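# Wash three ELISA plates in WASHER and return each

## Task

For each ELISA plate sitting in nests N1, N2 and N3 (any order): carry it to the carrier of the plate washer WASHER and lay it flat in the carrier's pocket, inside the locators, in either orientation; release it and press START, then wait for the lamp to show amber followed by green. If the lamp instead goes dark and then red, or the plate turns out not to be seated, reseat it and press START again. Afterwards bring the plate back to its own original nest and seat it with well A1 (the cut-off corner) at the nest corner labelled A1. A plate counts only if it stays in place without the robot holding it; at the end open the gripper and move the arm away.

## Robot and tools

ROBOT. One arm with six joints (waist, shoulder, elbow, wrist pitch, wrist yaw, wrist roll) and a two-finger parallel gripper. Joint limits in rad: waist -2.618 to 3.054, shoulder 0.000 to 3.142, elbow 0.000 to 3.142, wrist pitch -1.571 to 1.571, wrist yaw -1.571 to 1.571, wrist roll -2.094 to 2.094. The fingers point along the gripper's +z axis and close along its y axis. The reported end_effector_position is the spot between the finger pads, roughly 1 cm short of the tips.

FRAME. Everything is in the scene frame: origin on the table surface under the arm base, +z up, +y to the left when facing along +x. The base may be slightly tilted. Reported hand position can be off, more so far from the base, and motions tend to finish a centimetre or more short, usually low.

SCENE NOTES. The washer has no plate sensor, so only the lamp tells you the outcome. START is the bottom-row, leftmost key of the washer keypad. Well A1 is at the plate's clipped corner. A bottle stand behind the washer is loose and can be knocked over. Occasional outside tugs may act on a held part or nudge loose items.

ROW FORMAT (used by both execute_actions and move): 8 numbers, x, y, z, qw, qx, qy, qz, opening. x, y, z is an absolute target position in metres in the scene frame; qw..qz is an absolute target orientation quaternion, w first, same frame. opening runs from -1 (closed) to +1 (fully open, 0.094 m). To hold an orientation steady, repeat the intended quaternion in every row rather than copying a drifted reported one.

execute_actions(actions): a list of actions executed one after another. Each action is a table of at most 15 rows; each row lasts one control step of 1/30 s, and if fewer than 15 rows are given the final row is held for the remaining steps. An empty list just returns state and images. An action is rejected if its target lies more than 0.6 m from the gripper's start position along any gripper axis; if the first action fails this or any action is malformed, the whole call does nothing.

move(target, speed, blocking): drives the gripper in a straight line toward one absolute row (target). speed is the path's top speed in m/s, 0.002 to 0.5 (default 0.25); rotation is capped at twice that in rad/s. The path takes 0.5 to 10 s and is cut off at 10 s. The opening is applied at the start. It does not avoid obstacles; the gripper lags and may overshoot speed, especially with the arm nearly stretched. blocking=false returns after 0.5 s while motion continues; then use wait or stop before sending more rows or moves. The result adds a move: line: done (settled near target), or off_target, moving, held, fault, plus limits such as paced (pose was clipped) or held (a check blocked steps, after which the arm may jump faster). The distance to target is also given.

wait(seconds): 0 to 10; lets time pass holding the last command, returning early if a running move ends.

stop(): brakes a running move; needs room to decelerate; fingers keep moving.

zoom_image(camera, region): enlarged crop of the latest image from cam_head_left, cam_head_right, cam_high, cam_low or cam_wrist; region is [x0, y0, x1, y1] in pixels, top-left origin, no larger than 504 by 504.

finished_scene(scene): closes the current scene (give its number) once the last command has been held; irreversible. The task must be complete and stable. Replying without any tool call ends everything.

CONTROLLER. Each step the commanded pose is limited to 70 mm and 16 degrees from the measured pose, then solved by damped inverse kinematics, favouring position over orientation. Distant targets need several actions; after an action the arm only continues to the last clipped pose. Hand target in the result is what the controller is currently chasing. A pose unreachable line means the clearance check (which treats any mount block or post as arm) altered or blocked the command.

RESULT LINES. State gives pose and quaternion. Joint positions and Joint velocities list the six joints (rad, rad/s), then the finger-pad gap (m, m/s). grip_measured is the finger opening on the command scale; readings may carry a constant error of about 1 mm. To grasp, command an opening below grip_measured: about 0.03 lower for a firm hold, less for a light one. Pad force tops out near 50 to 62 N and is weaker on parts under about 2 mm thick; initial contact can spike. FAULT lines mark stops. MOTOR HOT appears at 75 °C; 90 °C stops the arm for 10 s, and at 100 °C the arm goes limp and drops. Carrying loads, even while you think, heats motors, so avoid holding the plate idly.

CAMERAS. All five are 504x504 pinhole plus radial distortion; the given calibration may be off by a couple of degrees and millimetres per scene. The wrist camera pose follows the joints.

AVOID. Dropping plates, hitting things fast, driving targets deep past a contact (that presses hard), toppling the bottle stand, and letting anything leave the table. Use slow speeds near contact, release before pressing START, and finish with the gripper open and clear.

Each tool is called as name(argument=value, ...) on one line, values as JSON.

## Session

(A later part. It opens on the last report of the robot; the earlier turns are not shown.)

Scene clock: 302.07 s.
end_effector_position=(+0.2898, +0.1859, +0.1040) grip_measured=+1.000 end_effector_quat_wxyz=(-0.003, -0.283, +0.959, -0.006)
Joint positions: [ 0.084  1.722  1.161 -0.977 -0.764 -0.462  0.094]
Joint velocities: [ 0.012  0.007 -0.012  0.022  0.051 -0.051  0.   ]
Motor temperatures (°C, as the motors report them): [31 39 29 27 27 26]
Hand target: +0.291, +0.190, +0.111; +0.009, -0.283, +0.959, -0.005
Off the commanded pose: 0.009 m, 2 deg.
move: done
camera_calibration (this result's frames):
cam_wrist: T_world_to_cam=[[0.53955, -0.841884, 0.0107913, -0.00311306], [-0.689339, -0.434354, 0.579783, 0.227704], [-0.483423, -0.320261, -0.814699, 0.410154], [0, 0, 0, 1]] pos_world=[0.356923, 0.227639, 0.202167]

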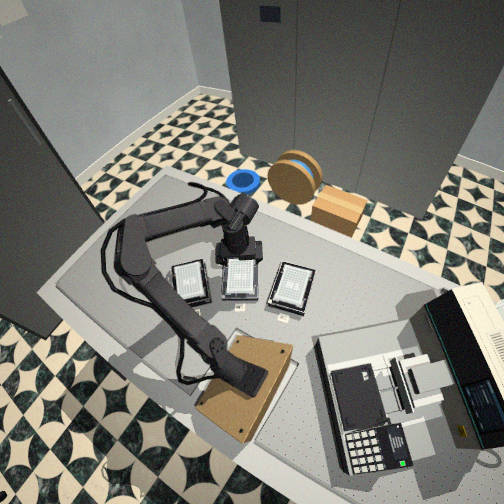

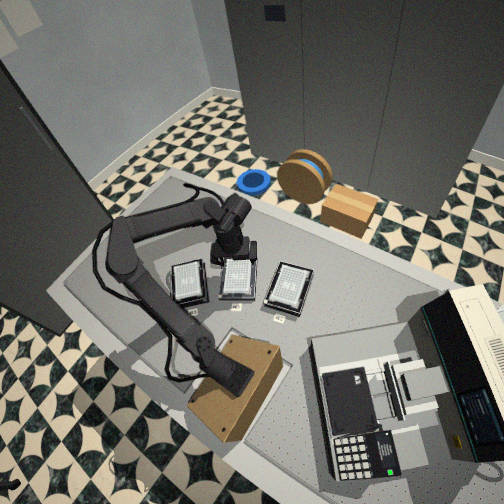

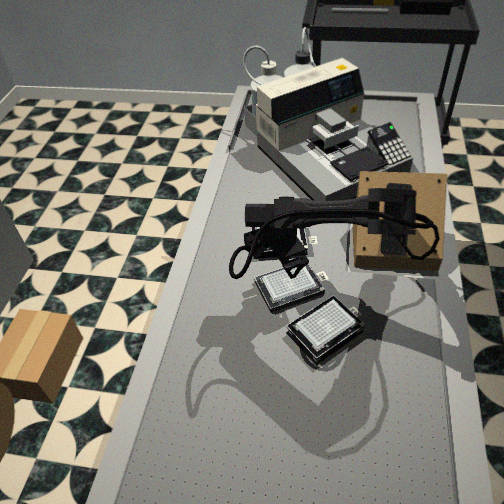

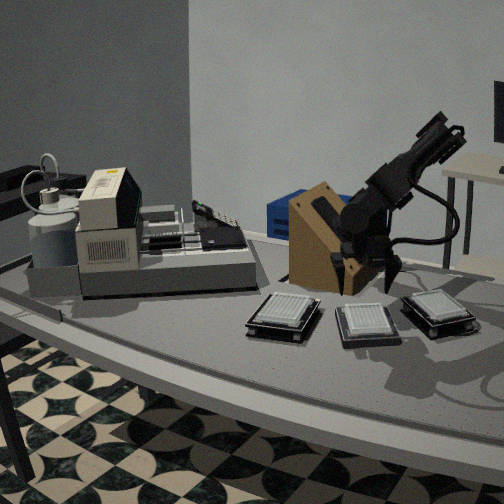

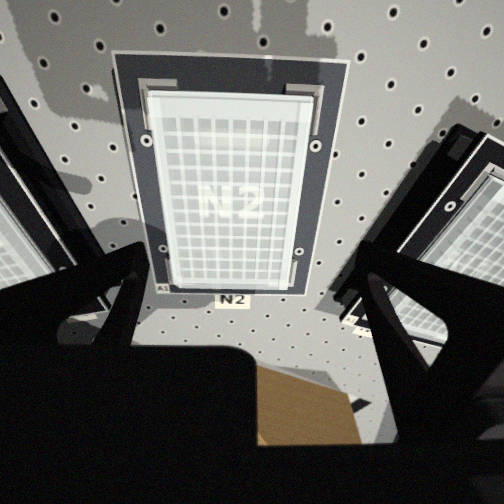

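execute_actions(actions=[])

move(target=[0.281,0.196,0.075,0,-0.27,0.963,0,1], speed=0.03)

Scene clock: 319.10 s.
end_effector_position=(+0.2898, +0.1859, +0.1040) grip_measured=+1.000 end_effector_quat_wxyz=(-0.003, -0.281, +0.960, -0.006)
Joint positions: [ 0.084  1.722  1.161 -0.977 -0.764 -0.459  0.094]
Joint velocities: [ 0.007 -0.017  0.002  0.022  0.022 -0.022  0.   ]
Motor temperatures (°C, as the motors report them): [30 39 29 27 27 26]
Hand target: +0.291, +0.190, +0.111; +0.009, -0.283, +0.959, -0.005
Off the commanded pose: 0.009 m, 2 deg.
camera_calibration (this result's frames):
cam_wrist: T_world_to_cam=[[0.536656, -0.843732, 0.0108194, -0.00193385], [-0.690851, -0.431982, 0.579756, 0.227704], [-0.484485, -0.318604, -0.814718, 0.410155], [0, 0, 0, 1]] pos_world=[0.357061, 0.227409, 0.202169]

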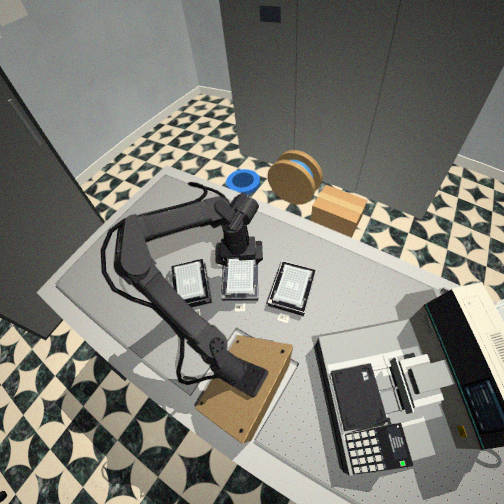

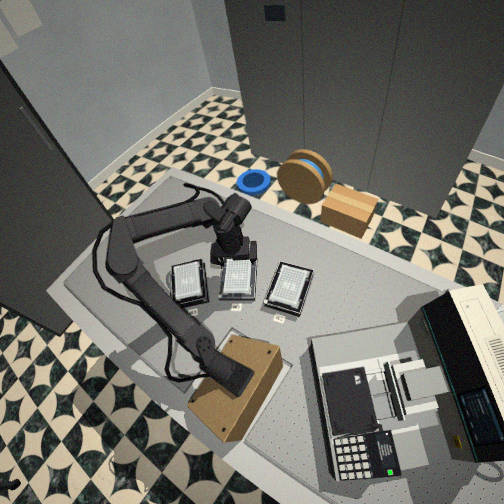

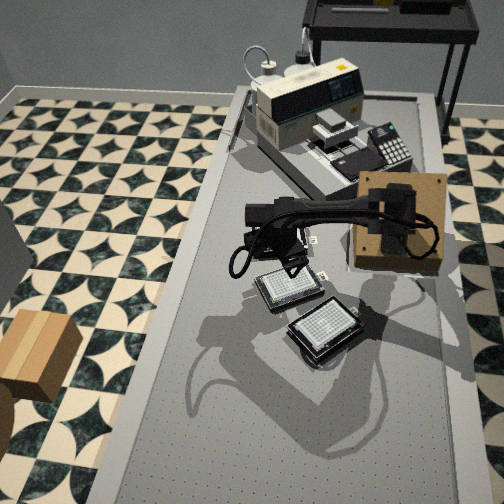

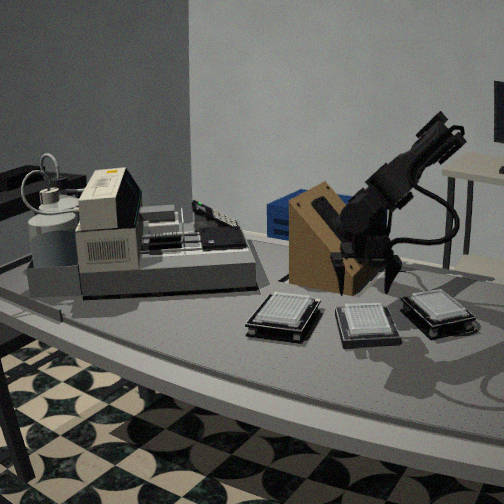

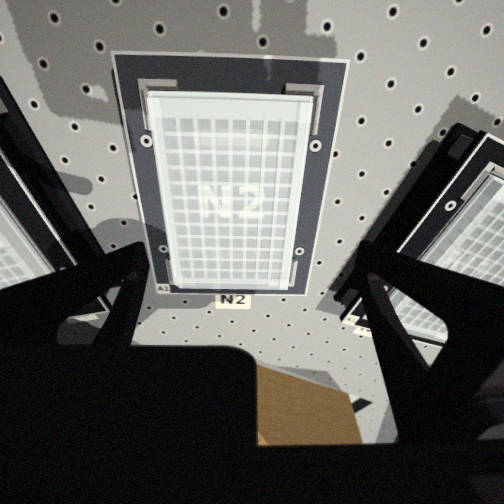

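Scene clock: 320.57 s.
end_effector_position=(+0.2772, +0.1914, +0.0702) grip_measured=+1.000 end_effector_quat_wxyz=(-0.017, -0.262, +0.965, -0.002)
Joint positions: [ 0.179  1.722  1.076 -0.842 -0.763 -0.316  0.094]
Joint velocities: [-0.012  0.007 -0.022  0.007 -0.022 -0.037  0.   ]
Motor temperatures (°C, as the motors report them): [30 39 29 27 27 26]
Hand target: +0.280, +0.195, +0.075; -0.000, -0.270, +0.963, -0.001
Off the commanded pose: 0.008 m, 2 deg.
move: done
camera_calibration (this result's frames):
cam_wrist: T_world_to_cam=[[0.501897, -0.864916, -0.00437438, 0.0245636], [-0.690044, -0.403461, 0.600881, 0.233787], [-0.521476, -0.298562, -0.799327, 0.383615], [0, 0, 0, 1]] pos_world=[0.349041, 0.230102, 0.166263]

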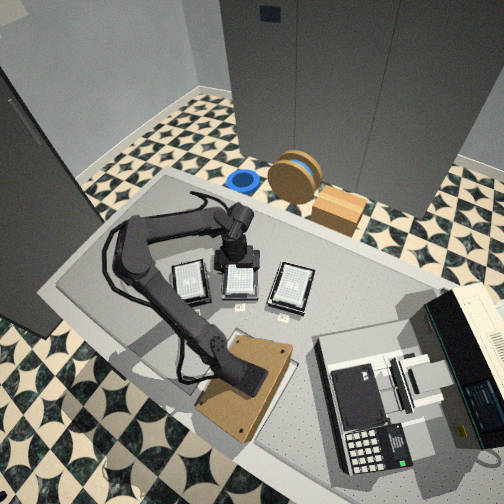

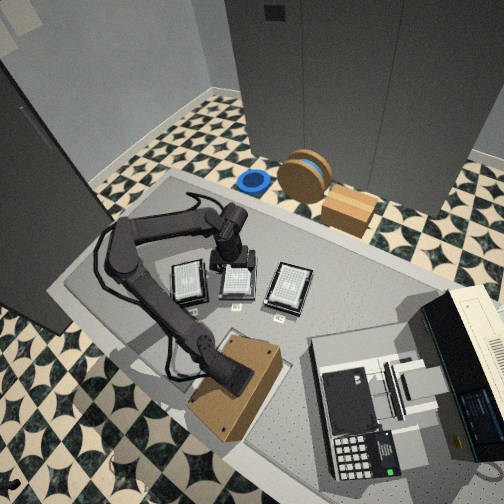

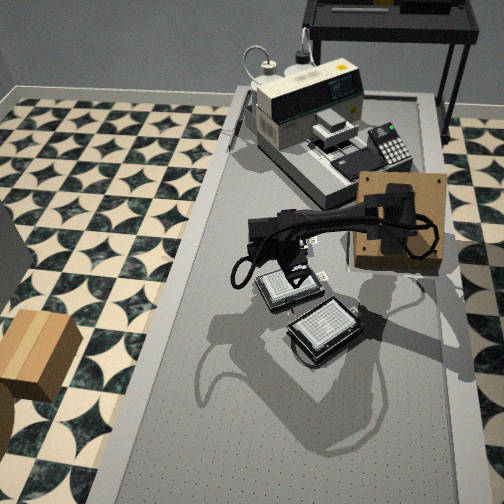

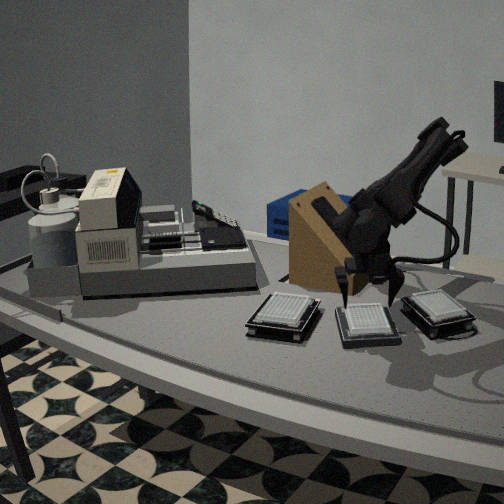

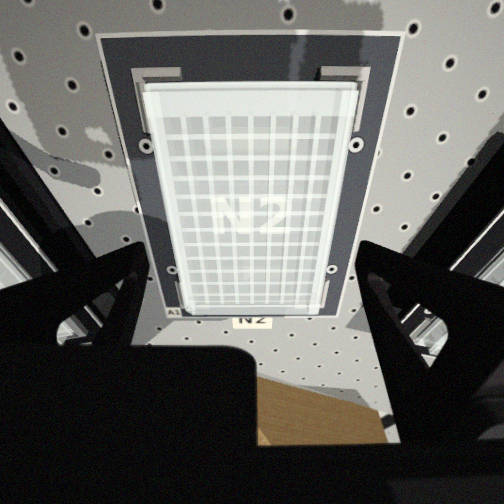

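move(target=[0.284,0.197,0.05,0.008,-0.268,0.963,0,1], speed=0.02)

Scene clock: 326.47 s.
end_effector_position=(+0.2808, +0.1981, +0.0496) grip_measured=+1.000 end_effector_quat_wxyz=(-0.000, -0.267, +0.964, +0.002)
Joint positions: [ 0.238  1.722  1.02  -0.685 -0.762 -0.215  0.094]
Joint velocities: [ 0.002 -0.017 -0.002  0.037 -0.007 -0.022  0.   ]
Motor temperatures (°C, as the motors report them): [30 39 29 27 27 26]
Hand target: +0.284, +0.196, +0.050; +0.008, -0.268, +0.963, -0.001
Off the commanded pose: 0.003 m, 1 deg.
move: done
camera_calibration (this result's frames):
cam_wrist: T_world_to_cam=[[0.511152, -0.859487, -0.00222994, 0.0247522], [-0.70363, -0.419948, 0.573191, 0.259822], [-0.493587, -0.291419, -0.819419, 0.362759], [0, 0, 0, 1]] pos_world=[0.349219, 0.236101, 0.148379]

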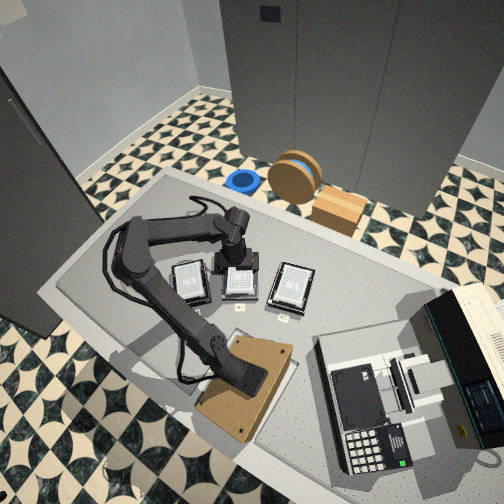

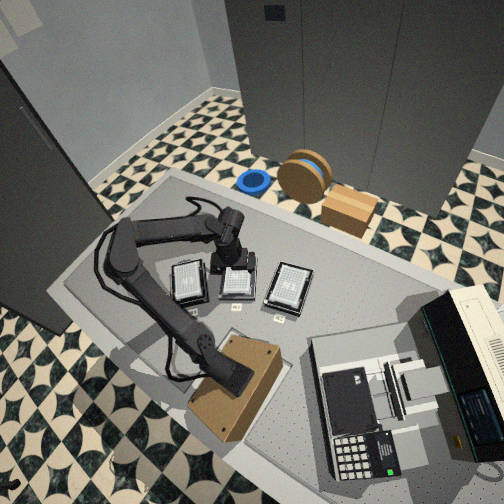

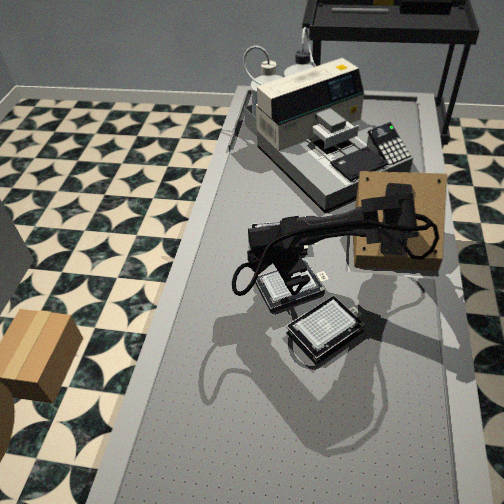

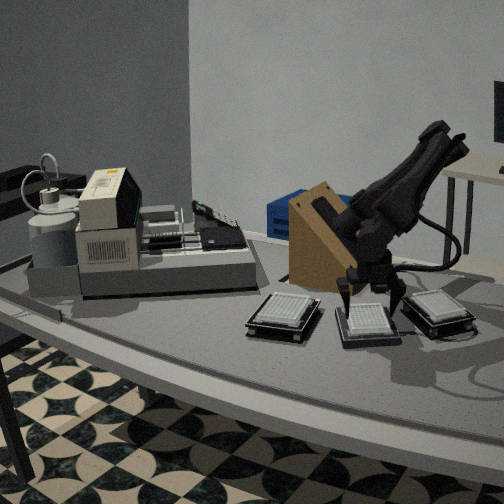

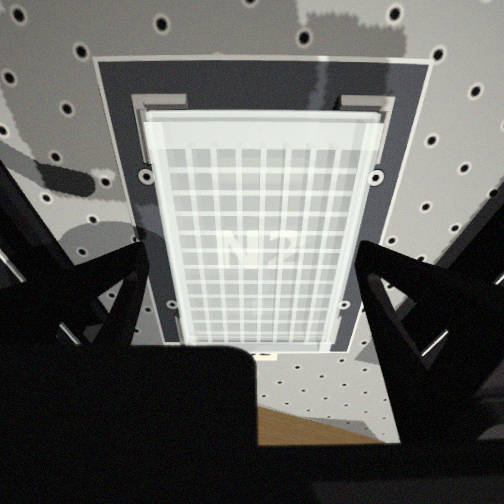

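move(target=[0.288,0.190,0.052,0.004,-0.268,0.963,0,1], speed=0.01)

Scene clock: 330.80 s.
end_effector_position=(+0.2807, +0.1951, +0.0466) grip_measured=+1.000 end_effector_quat_wxyz=(-0.005, -0.274, +0.962, +0.001)
Joint positions: [ 0.238  1.737  1.02  -0.683 -0.762 -0.238  0.094]
Joint velocities: [-0.002 -0.007 -0.022 -0.022  0.022 -0.066  0.   ]
Motor temperatures (°C, as the motors report them): [30 39 29 27 27 26]
Hand target: +0.288, +0.190, +0.052; +0.004, -0.268, +0.963, +0.000
Off the commanded pose: 0.010 m, 1 deg.
move: done
camera_calibration (this result's frames):
cam_wrist: T_world_to_cam=[[0.524174, -0.851601, -0.00424628, 0.017058], [-0.692338, -0.429038, 0.580168, 0.258496], [-0.495893, -0.301169, -0.814486, 0.361669], [0, 0, 0, 1]] pos_world=[0.349375, 0.234355, 0.144676]

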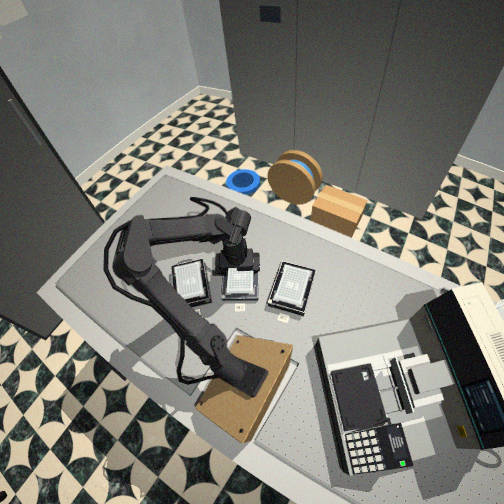

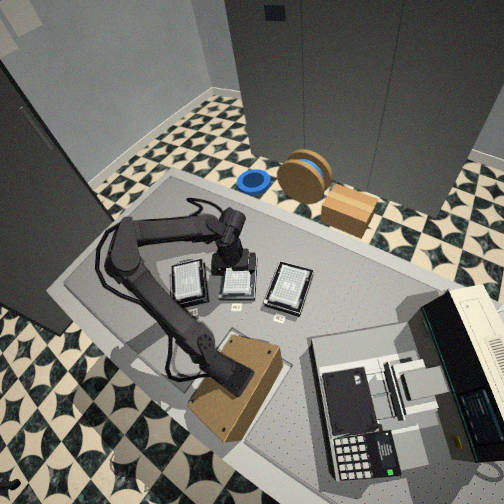

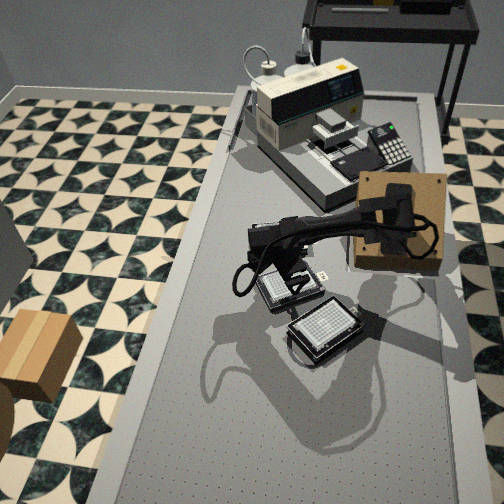

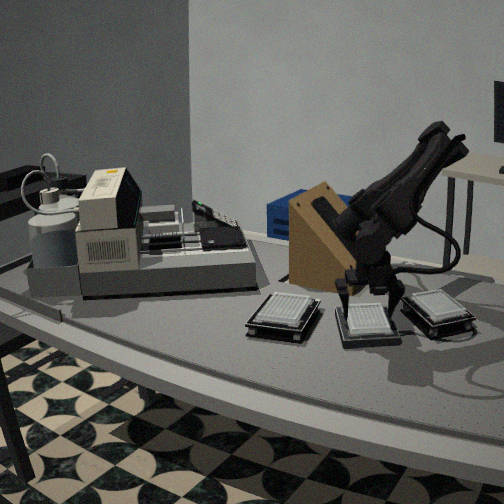

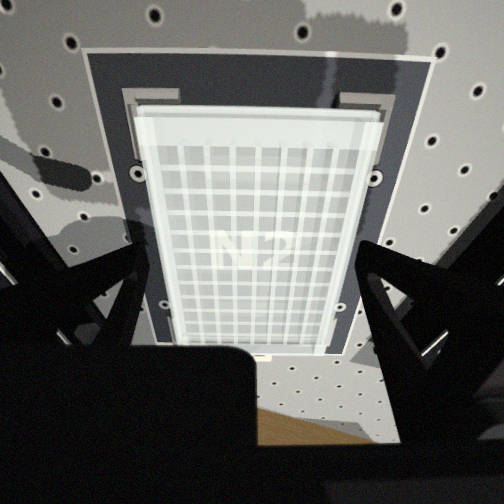

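move(target=[0.285,0.192,0.036,0.004,-0.262,0.965,0,1], speed=0.01)

Scene clock: 335.30 s.
end_effector_position=(+0.2828, +0.1979, +0.0402) grip_measured=+1.000 end_effector_quat_wxyz=(+0.003, -0.268, +0.964, +0.002)
Joint positions: [ 0.257  1.737  1.003 -0.626 -0.76  -0.183  0.094]
Joint velocities: [-0.012 -0.012 -0.017  0.022 -0.022 -0.022  0.   ]
Motor temperatures (°C, as the motors report them): [30 39 29 27 27 26]
Hand target: +0.285, +0.192, +0.036; +0.004, -0.262, +0.965, -0.000
Off the commanded pose: 0.008 m, 1 deg.
move: done
camera_calibration (this result's frames):
cam_wrist: T_world_to_cam=[[0.512404, -0.858742, -0.00186966, 0.0230145], [-0.706726, -0.422932, 0.567157, 0.268285], [-0.487832, -0.289292, -0.823608, 0.354114], [0, 0, 0, 1]] pos_world=[0.350559, 0.235672, 0.139534]

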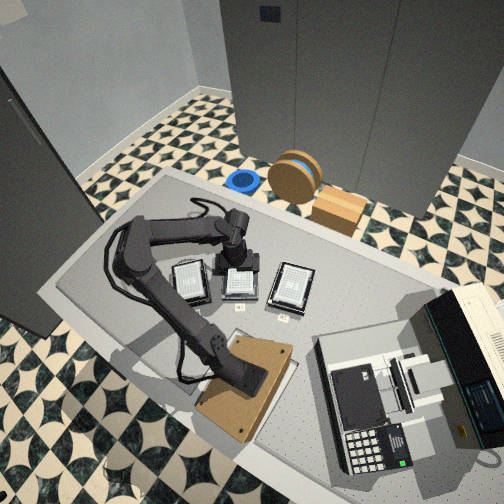

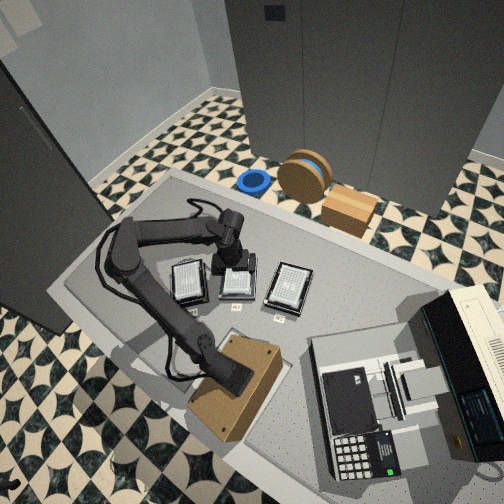

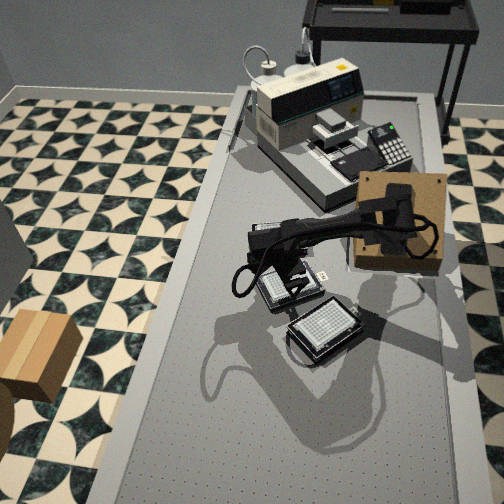

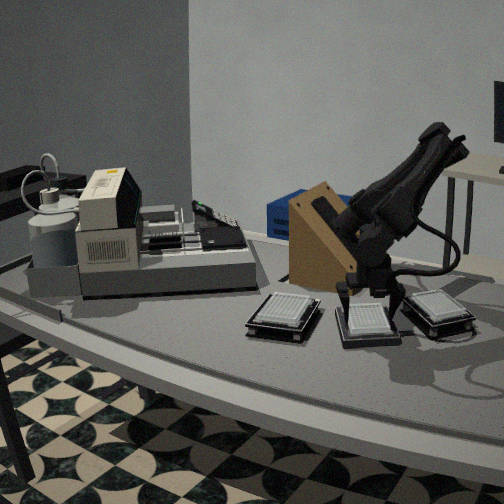

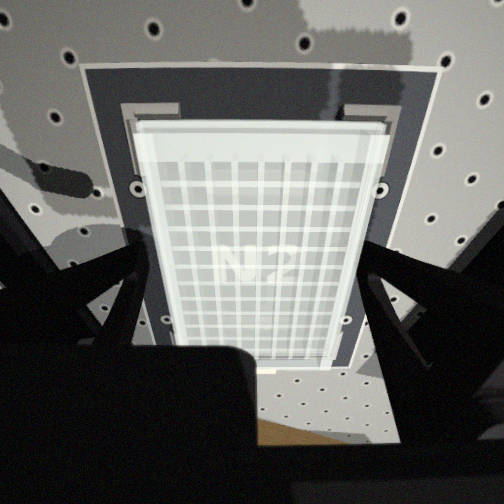

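move(target=[0.284,0.188,0.033,0.0,-0.264,0.9645,0,1], speed=0.01)

Scene clock: 339.07 s.
end_effector_position=(+0.2829, +0.1944, +0.0367) grip_measured=+1.000 end_effector_quat_wxyz=(-0.001, -0.263, +0.965, +0.002)
Joint positions: [ 0.257  1.753  1.003 -0.622 -0.759 -0.183  0.094]
Joint velocities: [-0.012 -0.007 -0.007  0.051  0.037 -0.022  0.   ]
Motor temperatures (°C, as the motors report them): [30 38 29 27 27 26]
Hand target: +0.284, +0.188, +0.033; -0.000, -0.264, +0.965, +0.000
Off the commanded pose: 0.007 m, 0 deg.
move: done
camera_calibration (this result's frames):
cam_wrist: T_world_to_cam=[[0.504294, -0.863526, -0.00314694, 0.0232272], [-0.70582, -0.414289, 0.574615, 0.266584], [-0.497499, -0.287554, -0.818418, 0.352478], [0, 0, 0, 1]] pos_world=[0.351804, 0.231856, 0.135364]

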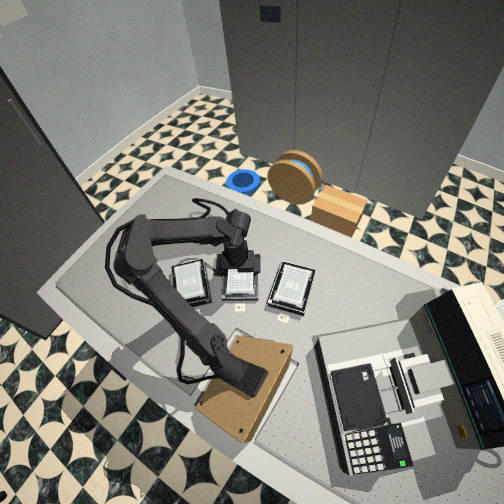

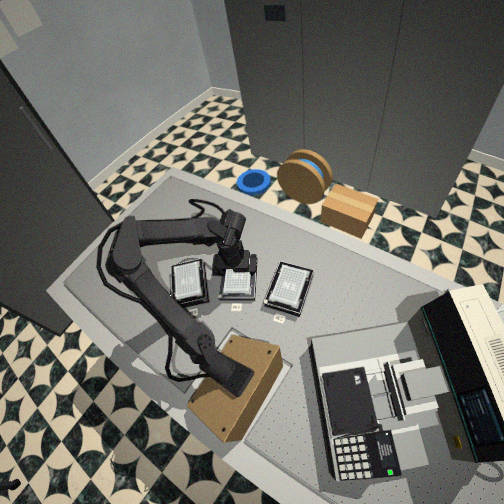

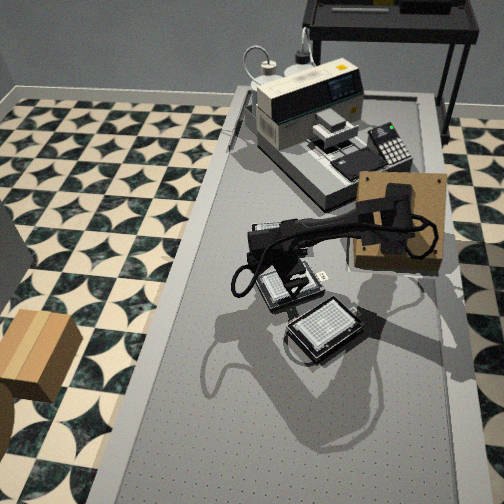

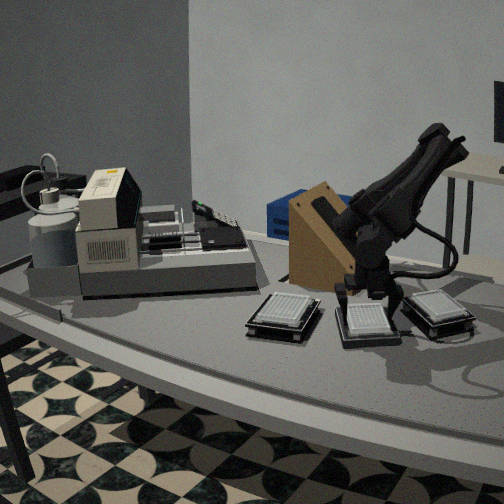

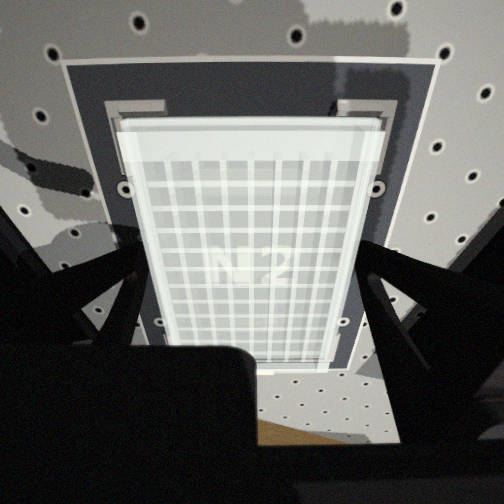

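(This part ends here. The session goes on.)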